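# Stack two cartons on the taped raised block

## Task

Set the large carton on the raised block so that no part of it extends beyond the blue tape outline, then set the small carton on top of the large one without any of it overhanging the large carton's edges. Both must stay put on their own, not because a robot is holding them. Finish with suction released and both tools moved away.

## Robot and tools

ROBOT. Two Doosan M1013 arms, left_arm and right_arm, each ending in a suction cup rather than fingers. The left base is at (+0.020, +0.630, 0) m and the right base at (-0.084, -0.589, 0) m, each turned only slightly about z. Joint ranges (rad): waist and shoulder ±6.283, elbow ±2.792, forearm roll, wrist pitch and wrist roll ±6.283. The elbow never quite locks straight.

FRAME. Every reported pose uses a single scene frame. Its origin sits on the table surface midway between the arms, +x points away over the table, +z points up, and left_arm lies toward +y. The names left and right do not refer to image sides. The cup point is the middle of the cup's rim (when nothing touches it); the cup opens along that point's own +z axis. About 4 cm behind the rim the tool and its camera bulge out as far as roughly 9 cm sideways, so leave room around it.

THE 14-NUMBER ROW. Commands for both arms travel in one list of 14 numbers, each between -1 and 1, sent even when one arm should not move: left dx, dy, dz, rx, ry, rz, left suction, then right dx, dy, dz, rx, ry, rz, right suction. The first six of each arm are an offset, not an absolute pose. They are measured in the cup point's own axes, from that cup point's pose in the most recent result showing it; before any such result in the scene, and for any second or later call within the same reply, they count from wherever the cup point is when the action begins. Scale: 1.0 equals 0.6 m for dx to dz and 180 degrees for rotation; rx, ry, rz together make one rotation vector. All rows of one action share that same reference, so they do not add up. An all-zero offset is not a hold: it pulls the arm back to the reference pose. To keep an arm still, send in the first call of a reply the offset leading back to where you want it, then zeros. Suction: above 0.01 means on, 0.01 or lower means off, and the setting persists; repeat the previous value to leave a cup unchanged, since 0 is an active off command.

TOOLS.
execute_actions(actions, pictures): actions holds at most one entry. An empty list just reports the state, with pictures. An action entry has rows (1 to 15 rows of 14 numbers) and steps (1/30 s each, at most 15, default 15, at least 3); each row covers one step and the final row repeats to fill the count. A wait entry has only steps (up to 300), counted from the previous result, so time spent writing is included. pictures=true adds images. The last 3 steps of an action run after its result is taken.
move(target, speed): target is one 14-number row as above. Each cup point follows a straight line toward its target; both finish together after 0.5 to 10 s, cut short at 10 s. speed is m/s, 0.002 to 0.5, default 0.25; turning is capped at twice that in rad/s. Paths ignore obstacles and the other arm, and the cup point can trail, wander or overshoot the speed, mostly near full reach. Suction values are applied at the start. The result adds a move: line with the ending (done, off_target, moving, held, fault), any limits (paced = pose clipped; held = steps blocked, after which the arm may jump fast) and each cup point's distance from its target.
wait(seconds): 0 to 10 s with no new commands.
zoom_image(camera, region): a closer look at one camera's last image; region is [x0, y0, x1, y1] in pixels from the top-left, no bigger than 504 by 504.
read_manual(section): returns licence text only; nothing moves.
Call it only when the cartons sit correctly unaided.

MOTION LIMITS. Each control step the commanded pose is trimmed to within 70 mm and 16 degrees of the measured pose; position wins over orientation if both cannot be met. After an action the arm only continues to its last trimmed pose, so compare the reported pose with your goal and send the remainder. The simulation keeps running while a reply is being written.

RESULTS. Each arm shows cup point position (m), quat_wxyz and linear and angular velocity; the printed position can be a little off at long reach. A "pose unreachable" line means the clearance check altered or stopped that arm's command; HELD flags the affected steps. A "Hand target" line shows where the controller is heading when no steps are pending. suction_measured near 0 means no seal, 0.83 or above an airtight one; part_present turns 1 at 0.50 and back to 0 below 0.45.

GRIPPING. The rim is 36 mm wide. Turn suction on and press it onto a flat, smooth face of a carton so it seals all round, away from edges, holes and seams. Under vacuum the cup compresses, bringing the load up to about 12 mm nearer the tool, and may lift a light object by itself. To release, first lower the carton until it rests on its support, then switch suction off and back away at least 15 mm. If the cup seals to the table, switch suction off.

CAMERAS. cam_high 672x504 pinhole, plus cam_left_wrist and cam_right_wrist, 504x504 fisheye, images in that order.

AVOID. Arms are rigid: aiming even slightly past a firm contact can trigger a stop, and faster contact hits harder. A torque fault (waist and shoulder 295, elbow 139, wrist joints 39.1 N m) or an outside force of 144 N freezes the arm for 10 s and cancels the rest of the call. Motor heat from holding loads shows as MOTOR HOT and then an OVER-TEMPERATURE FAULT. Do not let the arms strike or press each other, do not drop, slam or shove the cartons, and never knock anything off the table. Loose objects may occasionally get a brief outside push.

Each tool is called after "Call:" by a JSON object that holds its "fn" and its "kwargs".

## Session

Call:
{"fn": "execute_actions", "kwargs": {"actions": []}}

Scene clock: 0.00 s of 6200.00 s.
left_arm: end_effector_position=(+0.6664, +0.7002, +0.3623) suction_measured=0.01 part_present=0 end_effector_quat_wxyz=(+0.001, -0.310, +0.951, +0.001) end_effector_velocity=(+0.000, +0.000, +0.000) end_effector_angular_velocity=(+0.001, -0.000, +0.000) | right_arm: end_effector_position=(+0.5650, -0.5443, +0.3633) suction_measured=0.00 part_present=0 end_effector_quat_wxyz=(+0.002, +0.225, +0.974, +0.000) end_effector_velocity=(-0.001, +0.000, -0.000) end_effector_angular_velocity=(-0.000, +0.002, -0.000)
Joint positions: left_arm=[-0.052  0.167  1.619  0.001  1.354 -0.576] | right_arm=[-0.055  0.166  1.619 -0.001  1.353  0.47 ]
Joint velocities: left_arm=[ 0.     0.    -0.     0.001  0.    -0.   ] | right_arm=[ 0.    -0.001  0.002 -0.     0.001  0.   ]
Hand target (left_arm): +0.666, +0.700, +0.362; +0.001, -0.310, +0.951, +0.001
Hand target (right_arm): +0.565, -0.544, +0.363; +0.002, +0.225, +0.974, +0.000

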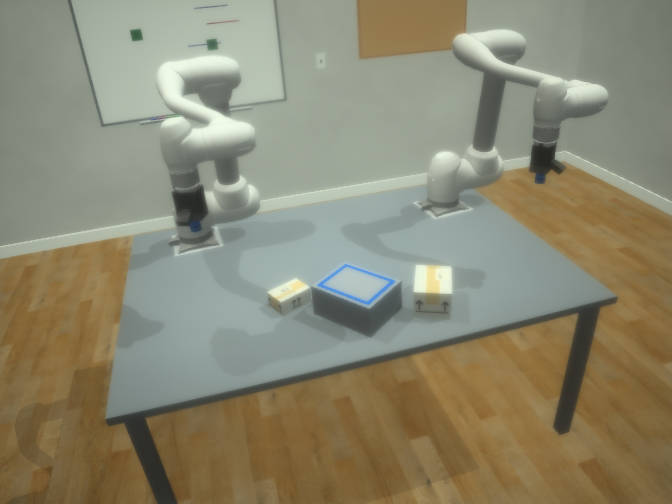

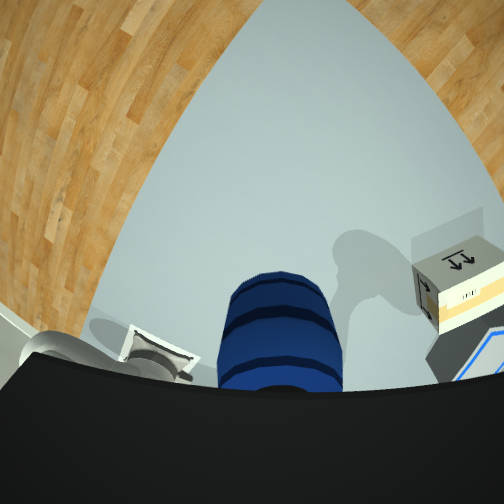

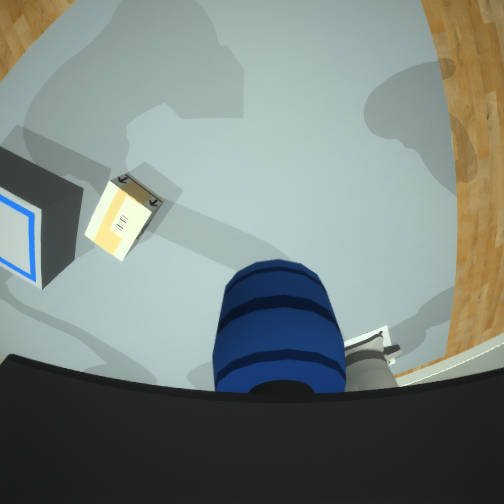

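Call:
{"fn": "zoom_image", "kwargs": {"camera": "cam_high", "region": [260, 250, 470, 345]}}

Call:
{"fn": "zoom_image", "kwargs": {"camera": "cam_left_wrist", "region": [384, 220, 504, 390]}}

Call:
{"fn": "zoom_image", "kwargs": {"camera": "cam_right_wrist", "region": [70, 160, 180, 270]}}

Call:
{"fn": "zoom_image", "kwargs": {"camera": "cam_right_wrist", "region": [0, 140, 110, 300]}}

Region (260, 250, 470, 345) of cam_high's 672x504 image, scaled by 2.400, with more detail than that image has; it fills the top 228 rows of this view, and the rest is white.

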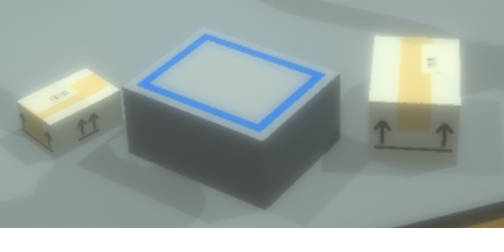

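Region (384, 220, 504, 390) of cam_left_wrist's 504x504 image, scaled by 2.965, with more detail than that image has; it fills the left 356 columns of this view, and the rest is white.

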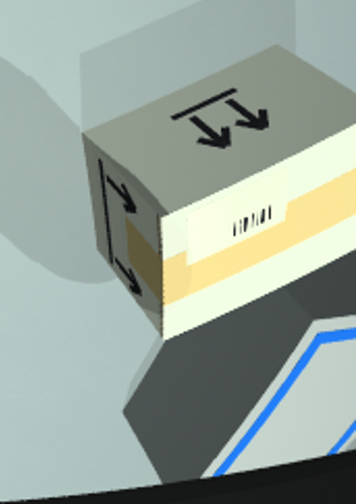

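Region (70, 160, 180, 270) of cam_right_wrist's 504x504 image, scaled by 4.582, with more detail than that image has.

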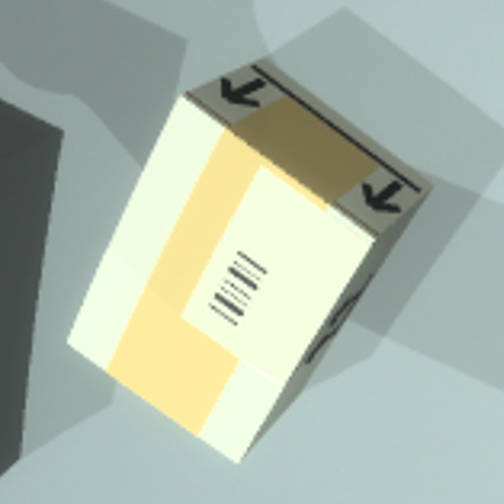

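Region (0, 140, 110, 300) of cam_right_wrist's 504x504 image, scaled by 3.150, with more detail than that image has; it fills the left 346 columns of this view, and the rest is white.

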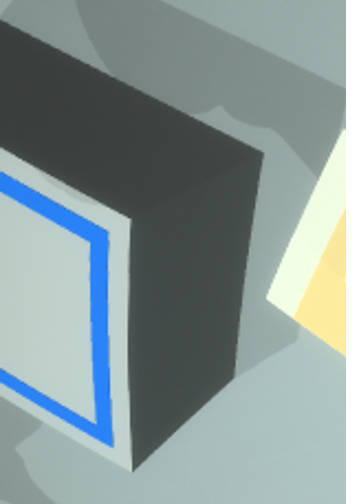

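Call:
{"fn": "zoom_image", "kwargs": {"camera": "cam_right_wrist", "region": [200, 250, 420, 420]}}

Call:
{"fn": "zoom_image", "kwargs": {"camera": "cam_left_wrist", "region": [100, 250, 360, 410]}}

Call:
{"fn": "zoom_image", "kwargs": {"camera": "cam_high", "region": [305, 255, 410, 340]}}

Call:
{"fn": "zoom_image", "kwargs": {"camera": "cam_high", "region": [395, 255, 475, 325]}}

Call:
{"fn": "zoom_image", "kwargs": {"camera": "cam_high", "region": [255, 265, 325, 325]}}

Region (200, 250, 420, 420) of cam_right_wrist's 504x504 image, scaled by 2.291, with more detail than that image has; it fills the top 389 rows of this view, and the rest is white.

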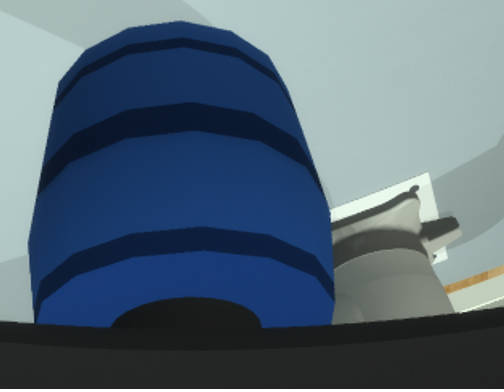

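Region (100, 250, 360, 410) of cam_left_wrist's 504x504 image, scaled by 1.938, with more detail than that image has; it fills the top 310 rows of this view, and the rest is white.

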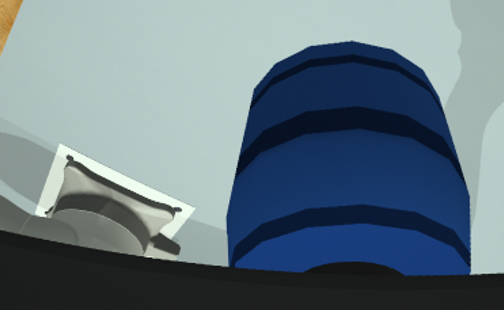

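Region (305, 255, 410, 340) of cam_high's 672x504 image, scaled by 4.800, with more detail than that image has; it fills the top 408 rows of this view, and the rest is white.

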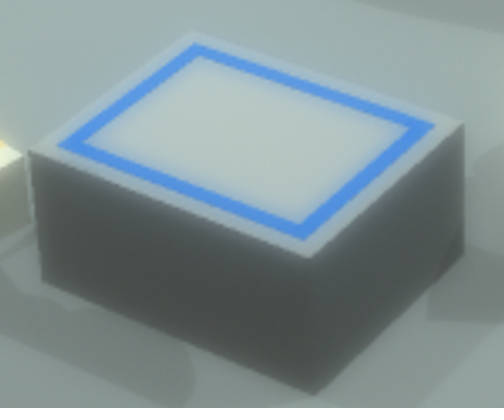

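Region (395, 255, 475, 325) of cam_high's 672x504 image, scaled by 6.300, with more detail than that image has; it fills the top 441 rows of this view, and the rest is white.

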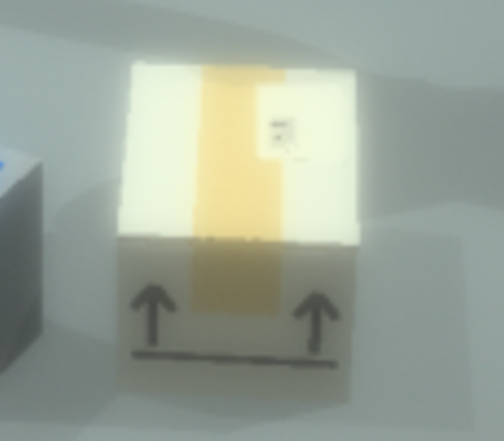

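Region (255, 265, 325, 325) of cam_high's 672x504 image, scaled by 7.200, with more detail than that image has; it fills the top 432 rows of this view, and the rest is white.

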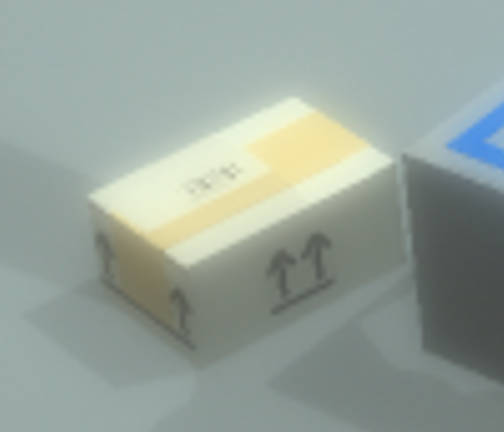

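Call:
{"fn": "move", "kwargs": {"target": [0.326,-0.7403,0.3705,0,0,-0.1467,0, 0.1783,0.4383,0.4472,0,0,0.2267,0], "speed": 0.5}}

Call:
{"fn": "zoom_image", "kwargs": {"camera": "cam_left_wrist", "region": [0, 60, 252, 390]}}

Call:
{"fn": "zoom_image", "kwargs": {"camera": "cam_left_wrist", "region": [252, 60, 504, 390]}}

Scene clock: 9.33 s of 6200.00 s.
left_arm: end_effector_position=(+0.7706, +0.2258, +0.1402) suction_measured=0.01 part_present=0 end_effector_quat_wxyz=(+0.001, -0.519, +0.855, -0.000) end_effector_velocity=(-0.000, -0.000, -0.003) end_effector_angular_velocity=(+0.001, +0.003, +0.001) | right_arm: end_effector_position=(+0.5849, -0.2605, +0.0951) suction_measured=0.00 part_present=0 end_effector_quat_wxyz=(+0.001, +0.550, +0.835, +0.001) end_effector_velocity=(-0.000, +0.000, +0.001) end_effector_angular_velocity=(-0.000, +0.000, -0.000)
Joint positions: left_arm=[-0.641  0.597  1.424  0.001  1.119 -1.626] | right_arm=[ 0.34   0.483  1.706 -0.001  0.948  1.577]
Joint velocities: left_arm=[ 0.     0.003  0.    -0.001  0.    -0.   ] | right_arm=[ 0.    -0.    -0.001 -0.     0.002  0.001]
Hand target (left_arm): +0.771, +0.226, +0.140; +0.001, -0.519, +0.855, -0.000
Hand target (right_arm): +0.585, -0.260, +0.095; +0.001, +0.550, +0.835, +0.001
Off the commanded pose (left_arm): 0.001 m, 0 deg.
Off the commanded pose (right_arm): 0.001 m, 0 deg.
Kept back: nothing.
After step 90, 4.77 s passed at rest.
move: done

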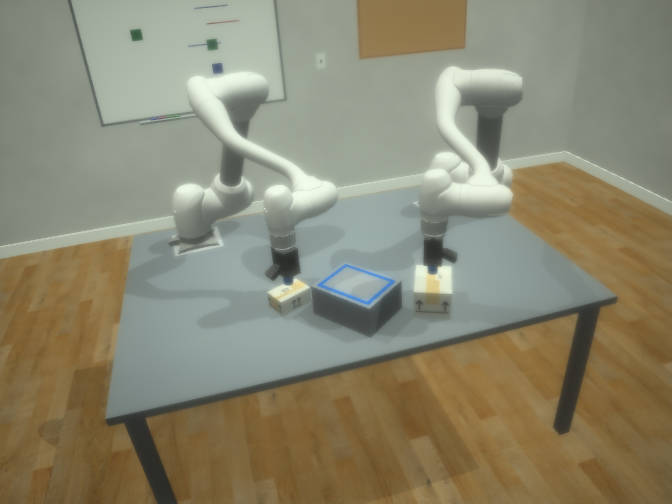

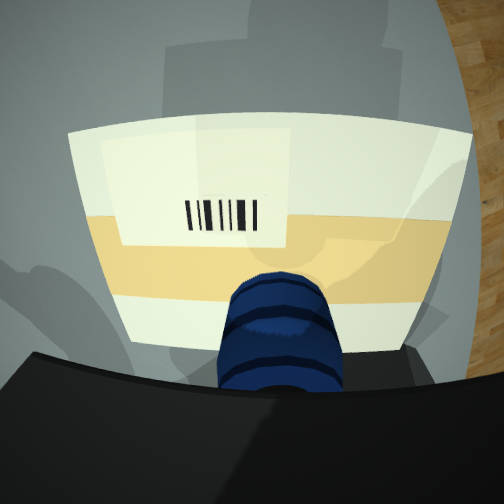

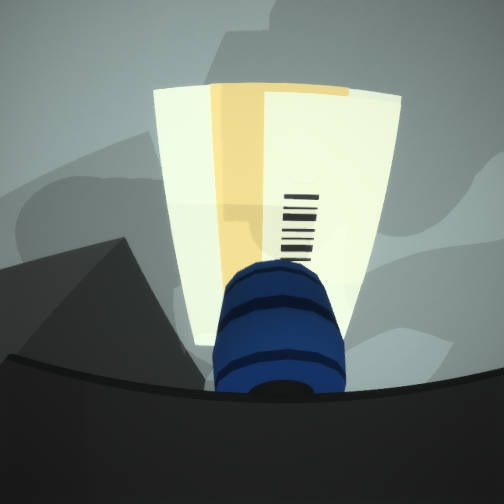

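Region (0, 60, 252, 390) of cam_left_wrist's 504x504 image, scaled by 1.527, with more detail than that image has; it fills the left 385 columns of this view, and the rest is white.

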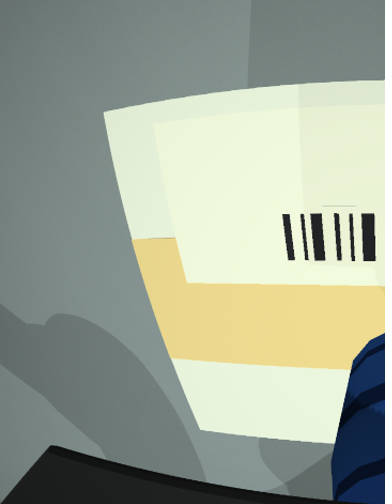

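Region (252, 60, 504, 390) of cam_left_wrist's 504x504 image, scaled by 1.527, with more detail than that image has; it fills the left 385 columns of this view, and the rest is white.

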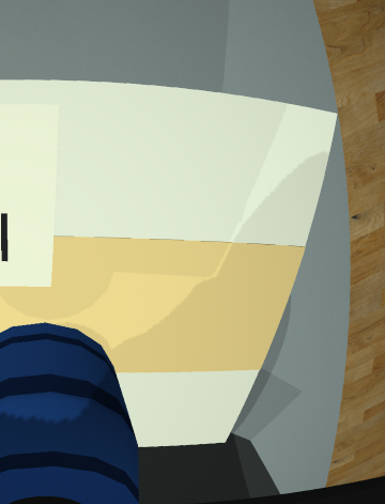

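Call:
{"fn": "execute_actions", "kwargs": {"actions": []}}

Scene clock: 9.80 s of 6200.00 s.
left_arm: end_effector_position=(+0.7706, +0.2258, +0.1401) suction_measured=0.01 part_present=0 end_effector_quat_wxyz=(+0.001, -0.519, +0.855, -0.000) end_effector_velocity=(+0.000, +0.000, -0.001) end_effector_angular_velocity=(+0.000, +0.001, +0.000) | right_arm: end_effector_position=(+0.5848, -0.2605, +0.0950) suction_measured=0.00 part_present=0 end_effector_quat_wxyz=(+0.001, +0.550, +0.835, +0.001) end_effector_velocity=(-0.000, -0.000, -0.000) end_effector_angular_velocity=(-0.000, +0.001, -0.000)
Joint positions: left_arm=[-0.641  0.597  1.424  0.001  1.119 -1.626] | right_arm=[ 0.34   0.484  1.706 -0.001  0.948  1.577]
Joint velocities: left_arm=[ 0.     0.001 -0.001 -0.    -0.     0.   ] | right_arm=[-0. -0.  0. -0.  0.  0.]
Hand target (left_arm): +0.771, +0.226, +0.140; +0.001, -0.519, +0.855, -0.000
Hand target (right_arm): +0.585, -0.260, +0.095; +0.001, +0.550, +0.835, +0.001
Off the commanded pose (left_arm): 0.001 m, 0 deg.
Off the commanded pose (right_arm): 0.001 m, 0 deg.
Kept back: nothing.
Steps of this call (steps 1 to 14: nothing new was sent). Readings (end_effector_position | what the end effector reports):
1: left_arm (+0.7706, +0.2258, +0.1401) | right_arm (+0.5849, -0.2605, +0.0951) | left_arm suction_measured=0.01 part_present=0 | right_arm suction_measured=0.00 part_present=0
2: left_arm (+0.7706, +0.2258, +0.1401) | right_arm (+0.5849, -0.2605, +0.0951) | left_arm suction_measured=0.01 part_present=0 | right_arm suction_measured=0.00 part_present=0
4: left_arm (+0.7706, +0.2258, +0.1401) | right_arm (+0.5849, -0.2604, +0.0951) | left_arm suction_measured=0.01 part_present=0 | right_arm suction_measured=0.00 part_present=0
8: left_arm (+0.7706, +0.2258, +0.1401) | right_arm (+0.5848, -0.2605, +0.0950) | left_arm suction_measured=0.01 part_present=0 | right_arm suction_measured=0.00 part_present=0
14: the state above

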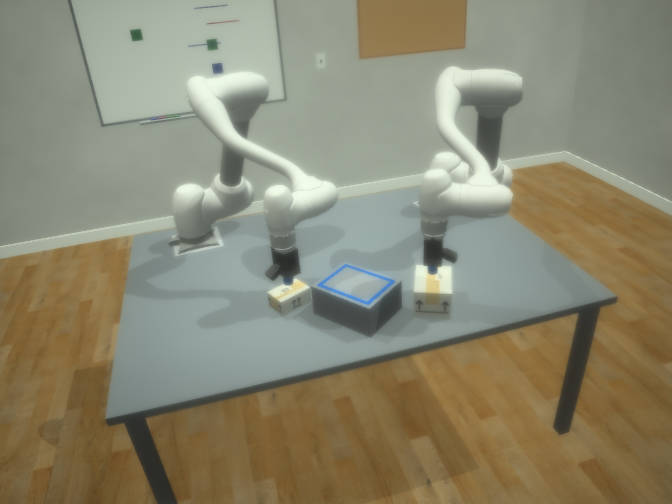

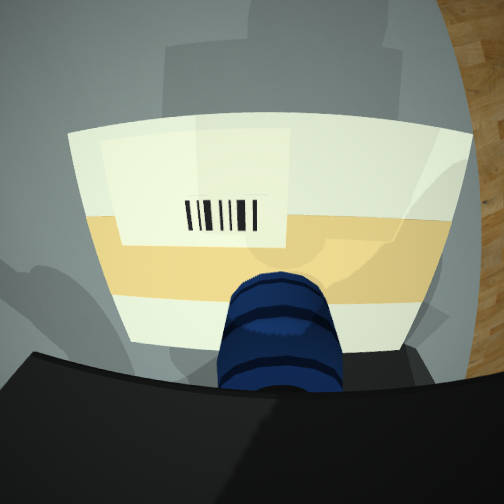

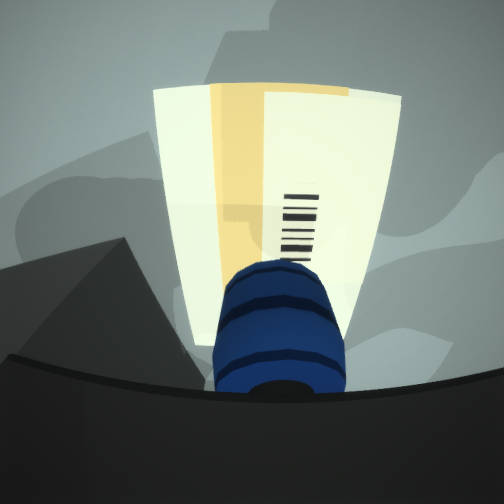

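Call:
{"fn": "move", "kwargs": {"target": [-0.004, 0.005, 0.0615, 0, 0, 0, 1, -0.005, 0, 0.060, 0, 0, 0, 1], "speed": 0.06}}

Scene clock: 11.63 s of 6200.00 s.
left_arm: end_effector_position=(+0.7691, +0.2293, +0.1030) suction_measured=0.91 part_present=1 end_effector_quat_wxyz=(+0.001, -0.519, +0.855, -0.000) end_effector_velocity=(-0.000, -0.000, -0.000) end_effector_angular_velocity=(-0.001, +0.000, -0.001) | right_arm: end_effector_position=(+0.5861, -0.2632, +0.0589) suction_measured=0.96 part_present=1 end_effector_quat_wxyz=(+0.001, +0.550, +0.835, +0.001) end_effector_velocity=(+0.000, +0.000, +0.001) end_effector_angular_velocity=(+0.000, -0.000, +0.000)
Joint positions: left_arm=[-0.638  0.62   1.459  0.001  1.062 -1.624] | right_arm=[ 0.336  0.519  1.728 -0.001  0.891  1.573]
Joint velocities: left_arm=[-0.    -0.     0.    -0.001 -0.     0.001] | right_arm=[ 0.    -0.    -0.001  0.     0.001 -0.   ]
Hand target (left_arm): +0.769, +0.229, +0.103; +0.001, -0.519, +0.855, -0.000
Hand target (right_arm): +0.586, -0.263, +0.059; +0.001, +0.550, +0.835, +0.001
Off the commanded pose (left_arm): 0.000 m, 0 deg.
Off the commanded pose (right_arm): 0.000 m, 0 deg.
Kept back: nothing.
move: done

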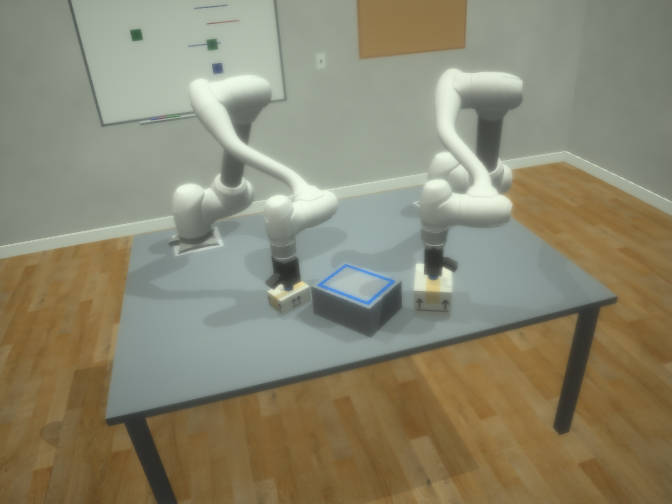

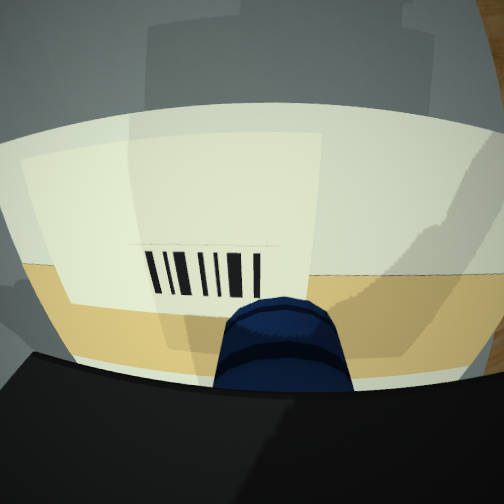

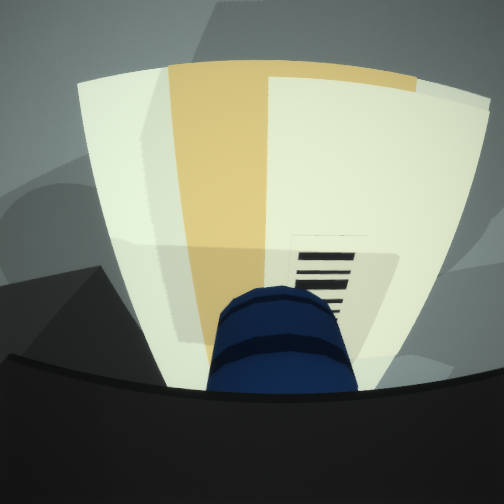

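Call:
{"fn": "move", "kwargs": {"target": [0, 0, -0.247, 0, 0, -0.139, 1, -0.025, -0.025, -0.25, 0, 0, 0.139, 1], "speed": 0.27}}

Call:
{"fn": "move", "kwargs": {"target": [0.471, 0.0528, 0, 0, 0, -0.211, 1, -0.029, -0.0125, -0.167, 0, 0, 0.211, 1], "speed": 0.3}}

Scene clock: 13.60 s of 6200.00 s.
left_arm: end_effector_position=(+0.7690, +0.2295, +0.2512) suction_measured=0.99 part_present=1 end_effector_quat_wxyz=(+0.001, -0.692, +0.722, -0.000) end_effector_velocity=(-0.000, +0.000, -0.000) end_effector_angular_velocity=(+0.001, -0.000, +0.001) | right_arm: end_effector_position=(+0.5779, -0.2831, +0.2090) suction_measured=0.99 part_present=1 end_effector_quat_wxyz=(+0.001, +0.718, +0.696, +0.002) end_effector_velocity=(+0.000, +0.000, +0.000) end_effector_angular_velocity=(+0.001, -0.002, -0.000)
Joint positions: left_arm=[-0.638  0.527  1.326  0.001  1.288 -2.06 ] | right_arm=[ 0.315  0.367  1.648 -0.001  1.123  1.989]
Joint velocities: left_arm=[ 0.    -0.     0.     0.001  0.    -0.001] | right_arm=[ 0.    -0.001  0.    -0.    -0.002  0.   ]
Hand target (left_arm): +0.769, +0.229, +0.251; -0.001, +0.692, -0.722, +0.000
Hand target (right_arm): +0.578, -0.283, +0.209; +0.001, +0.718, +0.696, +0.002
Off the commanded pose (left_arm): 0.000 m, 0 deg.
Off the commanded pose (right_arm): 0.000 m, 0 deg.
Kept back: nothing.
move: done

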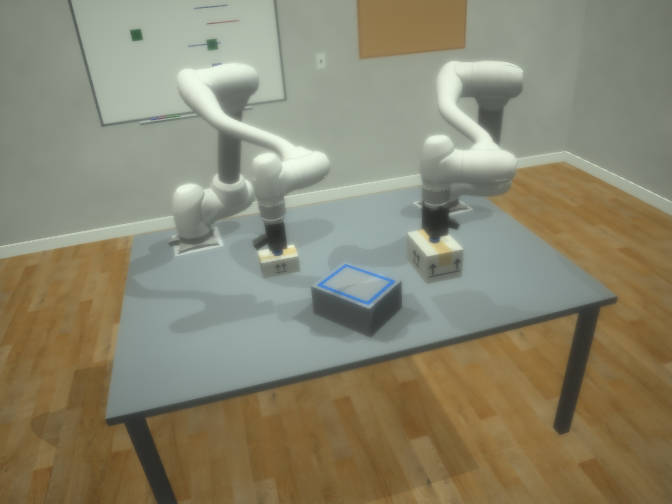

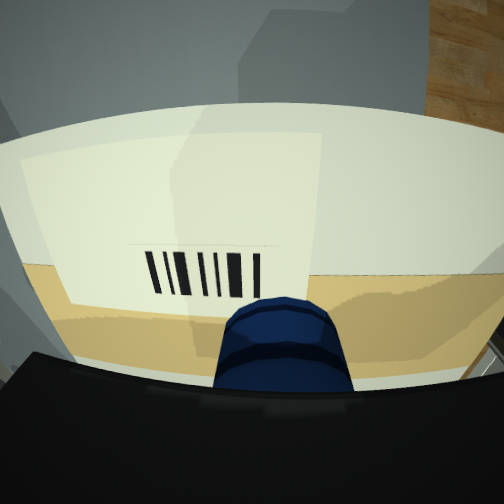

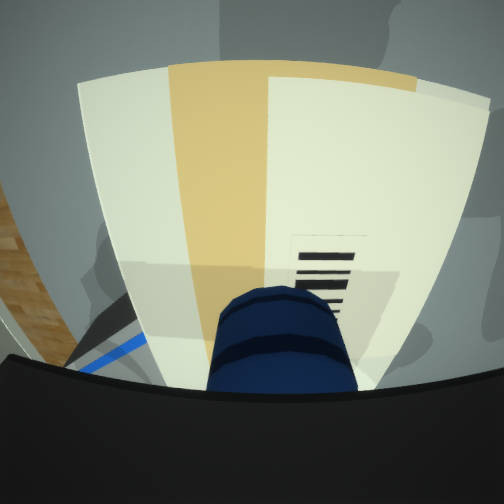

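Scene clock: 15.07 s of 6200.00 s.
left_arm: end_effector_position=(+0.7252, -0.0516, +0.2513) suction_measured=0.99 part_present=1 end_effector_quat_wxyz=(-0.001, +0.889, -0.458, +0.001) end_effector_velocity=(+0.000, +0.000, -0.000) end_effector_angular_velocity=(+0.000, -0.000, +0.001) | right_arm: end_effector_position=(+0.5696, -0.3004, +0.3093) suction_measured=0.99 part_present=1 end_effector_quat_wxyz=(+0.001, +0.905, +0.424, +0.002) end_effector_velocity=(-0.000, -0.000, +0.001) end_effector_angular_velocity=(-0.000, +0.001, -0.000)
Joint positions: left_arm=[-0.91   0.757  0.94   0.001  1.444 -2.995] | right_arm=[ 0.297  0.288  1.566 -0.001  1.285  2.633]
Joint velocities: left_arm=[ 0.001 -0.     0.     0.    -0.    -0.001] | right_arm=[-0.    -0.001 -0.    -0.     0.002  0.   ]
Hand target (left_arm): +0.725, -0.052, +0.251; -0.000, +0.889, -0.458, +0.001
Hand target (right_arm): +0.570, -0.300, +0.309; +0.001, +0.905, +0.424, +0.002
Off the commanded pose (left_arm): 0.000 m, 0 deg.
Off the commanded pose (right_arm): 0.000 m, 0 deg.
Kept back: nothing.
move: done

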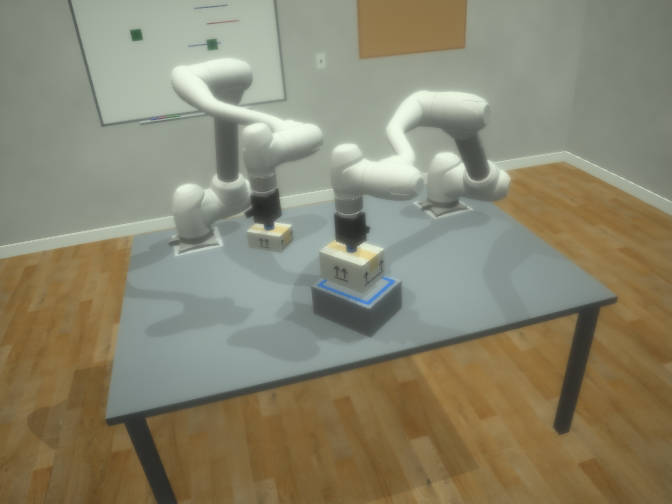

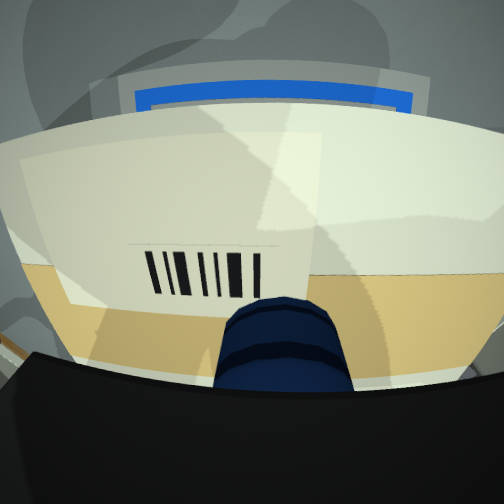

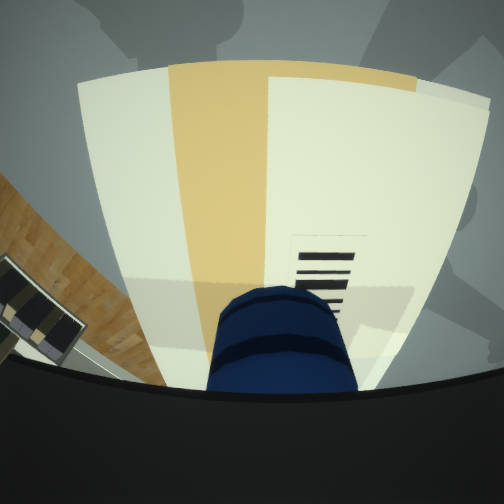

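Call:
{"fn": "zoom_image", "kwargs": {"camera": "cam_left_wrist", "region": [100, 50, 280, 150]}}

Call:
{"fn": "zoom_image", "kwargs": {"camera": "cam_left_wrist", "region": [270, 50, 450, 150]}}

Region (100, 50, 280, 150) of cam_left_wrist's 504x504 image, scaled by 2.800, with more detail than that image has.

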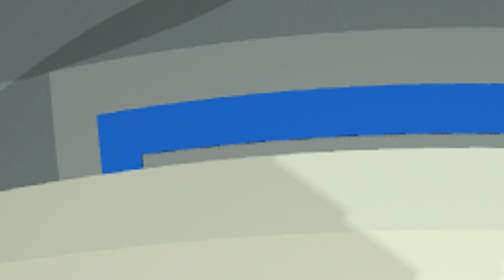

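Region (270, 50, 450, 150) of cam_left_wrist's 504x504 image, scaled by 2.800, with more detail than that image has.

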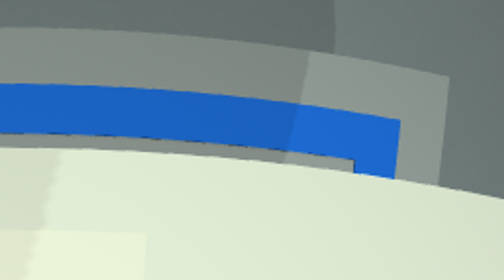

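Call:
{"fn": "move", "kwargs": {"target": [-0.0225, -0.003, 0.0495, 0, 0, 0, 1, 0, 0, 0, 0, 0, 0.0817, 1], "speed": 0.2}}

Call:
{"fn": "execute_actions", "kwargs": {"actions": [{"rows": [[0,0,0.001,0,0,0,1,0,0,0,0,0,0,1],[0,0,0.002,0,0,0,1,0,0,0,0,0,0,1],[0,0,0.003,0,0,0,1,0,0,0,0,0,0,1],[0,0,0.004,0,0,0,1,0,0,0,0,0,0,1],[0,0,0.005,0,0,0,1,0,0,0,0,0,0,1],[0,0,0.006,0,0,0,1,0,0,0,0,0,0,1],[0,0,0.007,0,0,0,1,0,0,0,0,0,0,1],[0,0,0.008,0,0,0,1,0,0,0,0,0,0,1]], "steps": 15}], "pictures": true}}

Scene clock: 17.10 s of 6200.00 s.
left_arm: end_effector_position=(+0.7189, -0.0396, +0.2217) suction_measured=0.99 part_present=1 end_effector_quat_wxyz=(-0.000, +0.889, -0.458, +0.001) end_effector_velocity=(-0.000, -0.000, -0.001) end_effector_angular_velocity=(+0.000, +0.001, -0.000) | right_arm: end_effector_position=(+0.5696, -0.3004, +0.3093) suction_measured=0.99 part_present=1 end_effector_quat_wxyz=(+0.000, +0.952, +0.305, +0.002) end_effector_velocity=(+0.000, -0.000, +0.000) end_effector_angular_velocity=(-0.001, -0.002, -0.001)
Joint positions: left_arm=[-0.906  0.741  1.021  0.001  1.379 -2.991] | right_arm=[ 0.297  0.288  1.566 -0.001  1.285  2.89 ]
Joint velocities: left_arm=[ 0.     0.001 -0.    -0.001  0.     0.001] | right_arm=[ 0.    -0.     0.    -0.002 -0.001  0.001]
Hand target (left_arm): +0.719, -0.040, +0.222; -0.001, +0.889, -0.458, +0.001
Hand target (right_arm): +0.570, -0.300, +0.309; +0.000, +0.952, +0.305, +0.002
Off the commanded pose (left_arm): 0.000 m, 0 deg.
Off the commanded pose (right_arm): 0.000 m, 0 deg.
Kept back: nothing.
move: done

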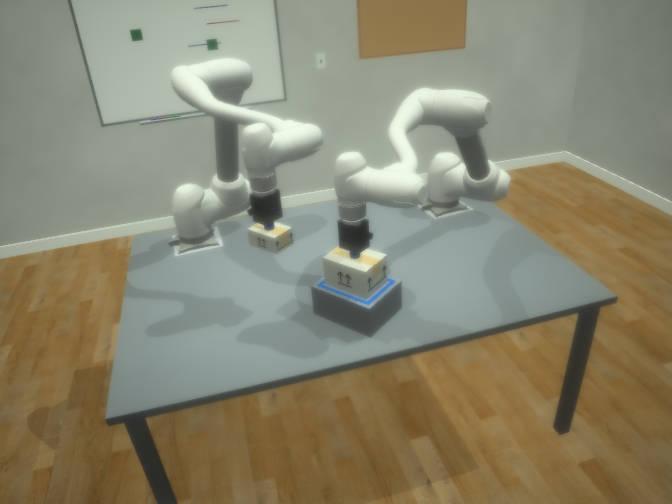

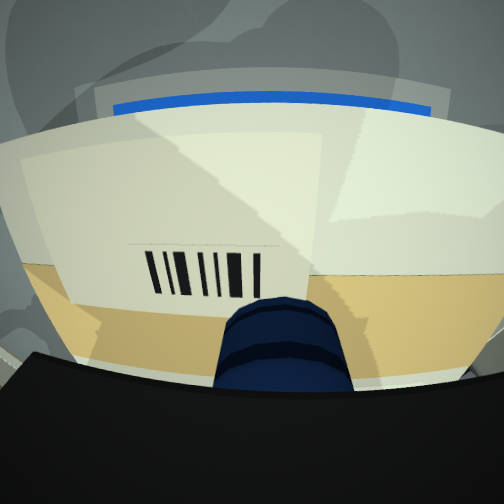

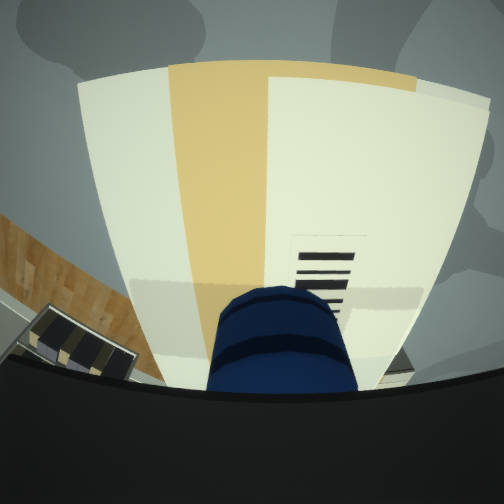

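Scene clock: 17.50 s of 6200.00 s.
left_arm: end_effector_position=(+0.7189, -0.0396, +0.2171) suction_measured=0.99 part_present=1 end_effector_quat_wxyz=(-0.000, +0.889, -0.458, +0.001) end_effector_velocity=(+0.000, +0.000, -0.000) end_effector_angular_velocity=(-0.001, +0.000, +0.000) | right_arm: end_effector_position=(+0.5696, -0.3005, +0.3093) suction_measured=0.99 part_present=1 end_effector_quat_wxyz=(+0.000, +0.952, +0.305, +0.002) end_effector_velocity=(+0.001, +0.000, +0.001) end_effector_angular_velocity=(+0.001, -0.002, +0.000)
Joint positions: left_arm=[-0.906  0.743  1.026  0.001  1.371 -2.991] | right_arm=[ 0.297  0.288  1.566 -0.001  1.285  2.89 ]
Joint velocities: left_arm=[ 0.001 -0.     0.001 -0.001 -0.001  0.001] | right_arm=[ 0.    -0.    -0.002  0.     0.    -0.   ]
Steps of this call (steps 1 to 12: the first 12 steps of this action). Readings (end_effector_position | what the end effector reports):
1: left_arm (+0.7189, -0.0396, +0.2216) | right_arm (+0.5696, -0.3005, +0.3093) | left_arm suction_measured=0.99 part_present=1 | right_arm suction_measured=0.99 part_present=1
2: left_arm (+0.7189, -0.0396, +0.2213) | right_arm (+0.5696, -0.3005, +0.3093) | left_arm suction_measured=0.99 part_present=1 | right_arm suction_measured=0.99 part_present=1
4: left_arm (+0.7189, -0.0396, +0.2201) | right_arm (+0.5696, -0.3005, +0.3093) | left_arm suction_measured=0.99 part_present=1 | right_arm suction_measured=0.99 part_present=1
8: left_arm (+0.7189, -0.0396, +0.2176) | right_arm (+0.5696, -0.3005, +0.3093) | left_arm suction_measured=0.99 part_present=1 | right_arm suction_measured=0.99 part_present=1
12: the state above

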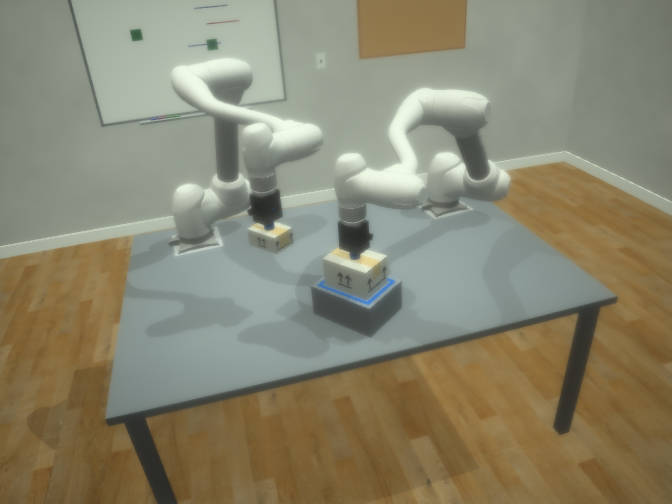

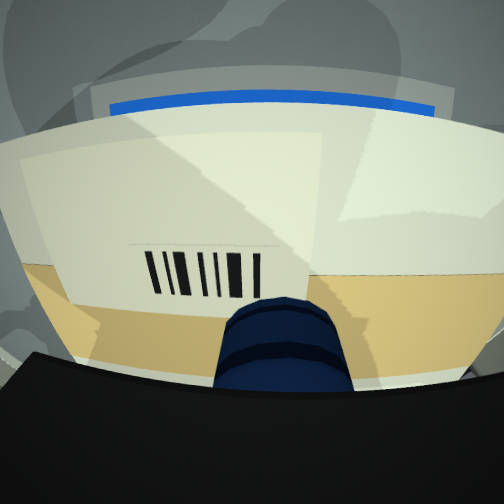

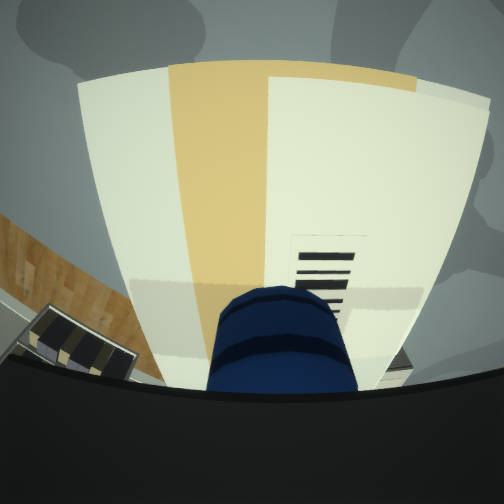

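Call:
{"fn": "execute_actions", "kwargs": {"actions": [{"rows": [[0,0,0.001,0,0,0,1,0,0,0,0,0,0,1],[0,0,0.002,0,0,0,1,0,0,0,0,0,0,1],[0,0,0.003,0,0,0,1,0,0,0,0,0,0,1]], "steps": 10}]}}

Scene clock: 17.83 s of 6200.00 s.
left_arm: end_effector_position=(+0.7190, -0.0397, +0.2159) suction_measured=0.99 part_present=1 end_effector_quat_wxyz=(-0.000, +0.889, -0.458, +0.001) end_effector_velocity=(-0.000, -0.000, -0.004) end_effector_angular_velocity=(+0.002, +0.003, -0.001) | right_arm: end_effector_position=(+0.5696, -0.3005, +0.3093) suction_measured=0.99 part_present=1 end_effector_quat_wxyz=(+0.000, +0.952, +0.305, +0.002) end_effector_velocity=(-0.000, -0.001, -0.001) end_effector_angular_velocity=(-0.001, +0.002, -0.000)
Joint positions: left_arm=[-0.906  0.743  1.028  0.001  1.369 -2.991] | right_arm=[ 0.297  0.288  1.566 -0.001  1.285  2.89 ]
Joint velocities: left_arm=[-0.     0.004  0.001 -0.    -0.001  0.   ] | right_arm=[-0.     0.001  0.001 -0.001  0.001  0.   ]
Off your previous action's commanded pose (left_arm): 0.000 m, 0 deg at its last step (step 3 of this call).
Off your previous action's commanded pose (right_arm): 0.000 m, 0 deg at its last step (step 3 of this call).
Steps of this call (steps 1 to 3: the last 3 steps of your previous action; steps 4 to 10: the first 7 steps of this action). Readings (end_effector_position | what the end effector reports):
4: left_arm (+0.7189, -0.0396, +0.2170) | right_arm (+0.5696, -0.3005, +0.3093) | left_arm suction_measured=0.99 part_present=1 | right_arm suction_measured=0.99 part_present=1
5: left_arm (+0.7189, -0.0397, +0.2168) | right_arm (+0.5696, -0.3005, +0.3093) | left_arm suction_measured=0.99 part_present=1 | right_arm suction_measured=0.99 part_present=1
7: left_arm (+0.7190, -0.0397, +0.2162) | right_arm (+0.5696, -0.3005, +0.3093) | left_arm suction_measured=0.99 part_present=1 | right_arm suction_measured=0.99 part_present=1
10: the state above

Call:
{"fn": "execute_actions", "kwargs": {"actions": [{"rows": [[0,0,-0.001,0,0,0,0,0,0,0,0,0,0,1]], "steps": 6}]}}

Call:
{"fn": "move", "kwargs": {"target": [0, 0, -0.055, 0, 0, 0, 0, 0, 0, 0, 0, 0, 0, 1], "speed": 0.12}}

Call:
{"fn": "move", "kwargs": {"target": [-0.578, -0.251, -0.1, 0, 0, 0, 0, 0.472, -0.207, 0, 0, 0, 0, 1], "speed": 0.35}}

Scene clock: 18.30 s of 6200.00 s.
left_arm: end_effector_position=(+0.7189, -0.0396, +0.2159) suction_measured=0.01 part_present=0 end_effector_quat_wxyz=(-0.000, +0.889, -0.458, +0.001) end_effector_velocity=(-0.000, +0.000, +0.002) end_effector_angular_velocity=(+0.003, +0.001, -0.001) | right_arm: end_effector_position=(+0.5696, -0.3005, +0.3093) suction_measured=0.99 part_present=1 end_effector_quat_wxyz=(+0.000, +0.952, +0.305, +0.002) end_effector_velocity=(-0.000, -0.000, -0.001) end_effector_angular_velocity=(-0.001, +0.001, -0.001)
Joint positions: left_arm=[-0.906  0.743  1.028  0.001  1.369 -2.991] | right_arm=[ 0.297  0.288  1.566 -0.001  1.285  2.89 ]
Joint velocities: left_arm=[ 0.     0.    -0.004  0.001  0.007  0.001] | right_arm=[-0.     0.     0.001 -0.    -0.     0.001]
Off your previous action's commanded pose (left_arm): 0.000 m, 0 deg at its last step (step 3 of this call).
Off your previous action's commanded pose (right_arm): 0.000 m, 0 deg at its last step (step 3 of this call).
Steps of this call (steps 1 to 3: the last 3 steps of your previous action; steps 4 to 11: nothing new was sent; steps 12 to 14: the first 3 steps of this action). Readings (end_effector_position | what the end effector reports):
12: left_arm (+0.7189, -0.0397, +0.2155) | right_arm (+0.5696, -0.3005, +0.3093) | left_arm suction_measured=0.66 part_present=1 | right_arm suction_measured=0.99 part_present=1
13: left_arm (+0.7189, -0.0396, +0.2158) | right_arm (+0.5696, -0.3005, +0.3093) | left_arm suction_measured=0.12 part_present=0 | right_arm suction_measured=0.99 part_present=1
14: the state above

Scene clock: 19.23 s of 6200.00 s.
left_arm: end_effector_position=(+0.7189, -0.0396, +0.2493) suction_measured=0.01 part_present=0 end_effector_quat_wxyz=(-0.000, +0.889, -0.458, +0.001) end_effector_velocity=(-0.000, -0.001, +0.001) end_effector_angular_velocity=(-0.001, +0.000, -0.000) | right_arm: end_effector_position=(+0.5696, -0.3005, +0.3093) suction_measured=0.99 part_present=1 end_effector_quat_wxyz=(+0.000, +0.952, +0.305, +0.002) end_effector_velocity=(-0.000, -0.000, -0.001) end_effector_angular_velocity=(-0.000, +0.001, -0.000)
Joint positions: left_arm=[-0.906  0.732  0.987  0.001  1.421 -2.991] | right_arm=[ 0.297  0.288  1.566 -0.001  1.285  2.89 ]
Joint velocities: left_arm=[-0.    -0.    -0.001 -0.001  0.     0.   ] | right_arm=[0.    0.    0.001 0.    0.    0.   ]
Hand target (left_arm): +0.719, -0.040, +0.249; -0.000, +0.889, -0.458, +0.001
Hand target (right_arm): +0.570, -0.300, +0.309; +0.000, +0.952, +0.305, +0.002
Off your previous action's commanded pose (left_arm): 0.000 m, 0 deg at its last step (step 3 of this call).
Off your previous action's commanded pose (right_arm): 0.000 m, 0 deg at its last step (step 3 of this call).
Off the commanded pose (left_arm): 0.000 m, 0 deg.
Off the commanded pose (right_arm): 0.000 m, 0 deg.
Kept back: nothing.
move: done

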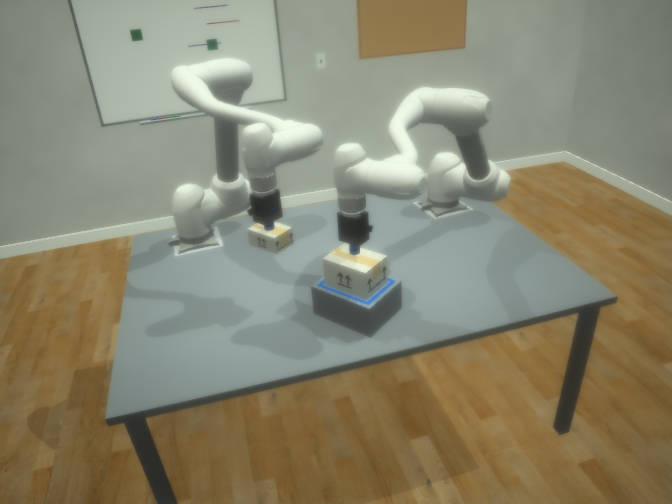

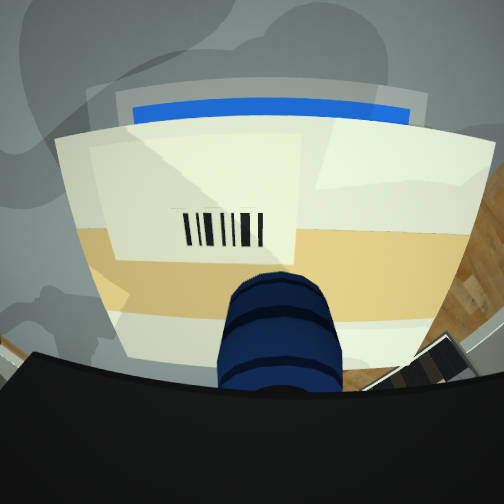

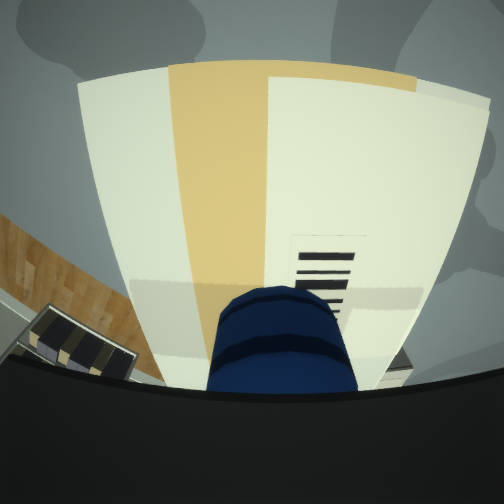

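Scene clock: 20.77 s of 6200.00 s.
left_arm: end_effector_position=(+0.6399, +0.3303, +0.3090) suction_measured=0.01 part_present=0 end_effector_quat_wxyz=(-0.001, +0.889, -0.458, +0.001) end_effector_velocity=(+0.000, +0.000, -0.000) end_effector_angular_velocity=(+0.001, +0.000, -0.000) | right_arm: end_effector_position=(+0.7280, -0.0350, +0.3098) suction_measured=0.99 part_present=1 end_effector_quat_wxyz=(-0.000, +0.952, +0.305, +0.002) end_effector_velocity=(+0.001, -0.000, -0.001) end_effector_angular_velocity=(-0.001, -0.001, +0.000)
Joint positions: left_arm=[-0.607  0.249  1.617  0.001  1.274 -2.692] | right_arm=[ 0.493  0.75   0.846 -0.001  1.541  3.086]
Joint velocities: left_arm=[-0.     0.    -0.     0.001  0.     0.   ] | right_arm=[ 0.     0.001 -0.    -0.001 -0.001  0.   ]
Hand target (left_arm): +0.640, +0.330, +0.309; -0.001, +0.889, -0.458, +0.001
Hand target (right_arm): +0.728, -0.035, +0.310; -0.000, +0.952, +0.305, +0.002
Off the commanded pose (left_arm): 0.000 m, 0 deg.
Off the commanded pose (right_arm): 0.000 m, 0 deg.
Kept back: nothing.
move: done

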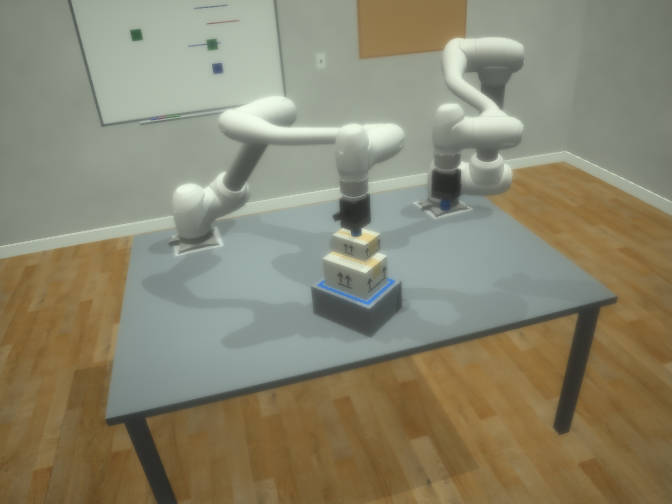

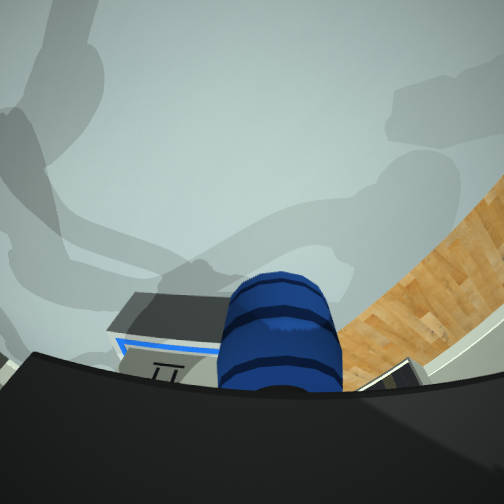

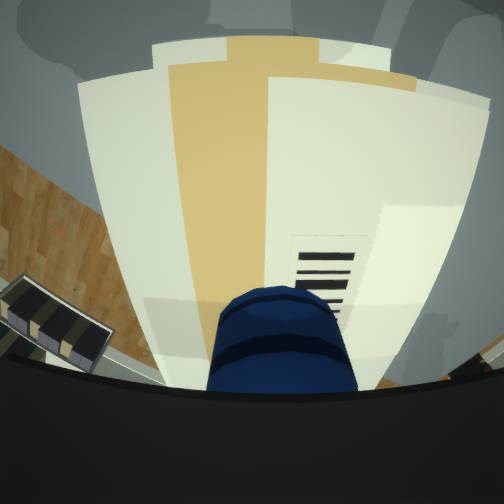

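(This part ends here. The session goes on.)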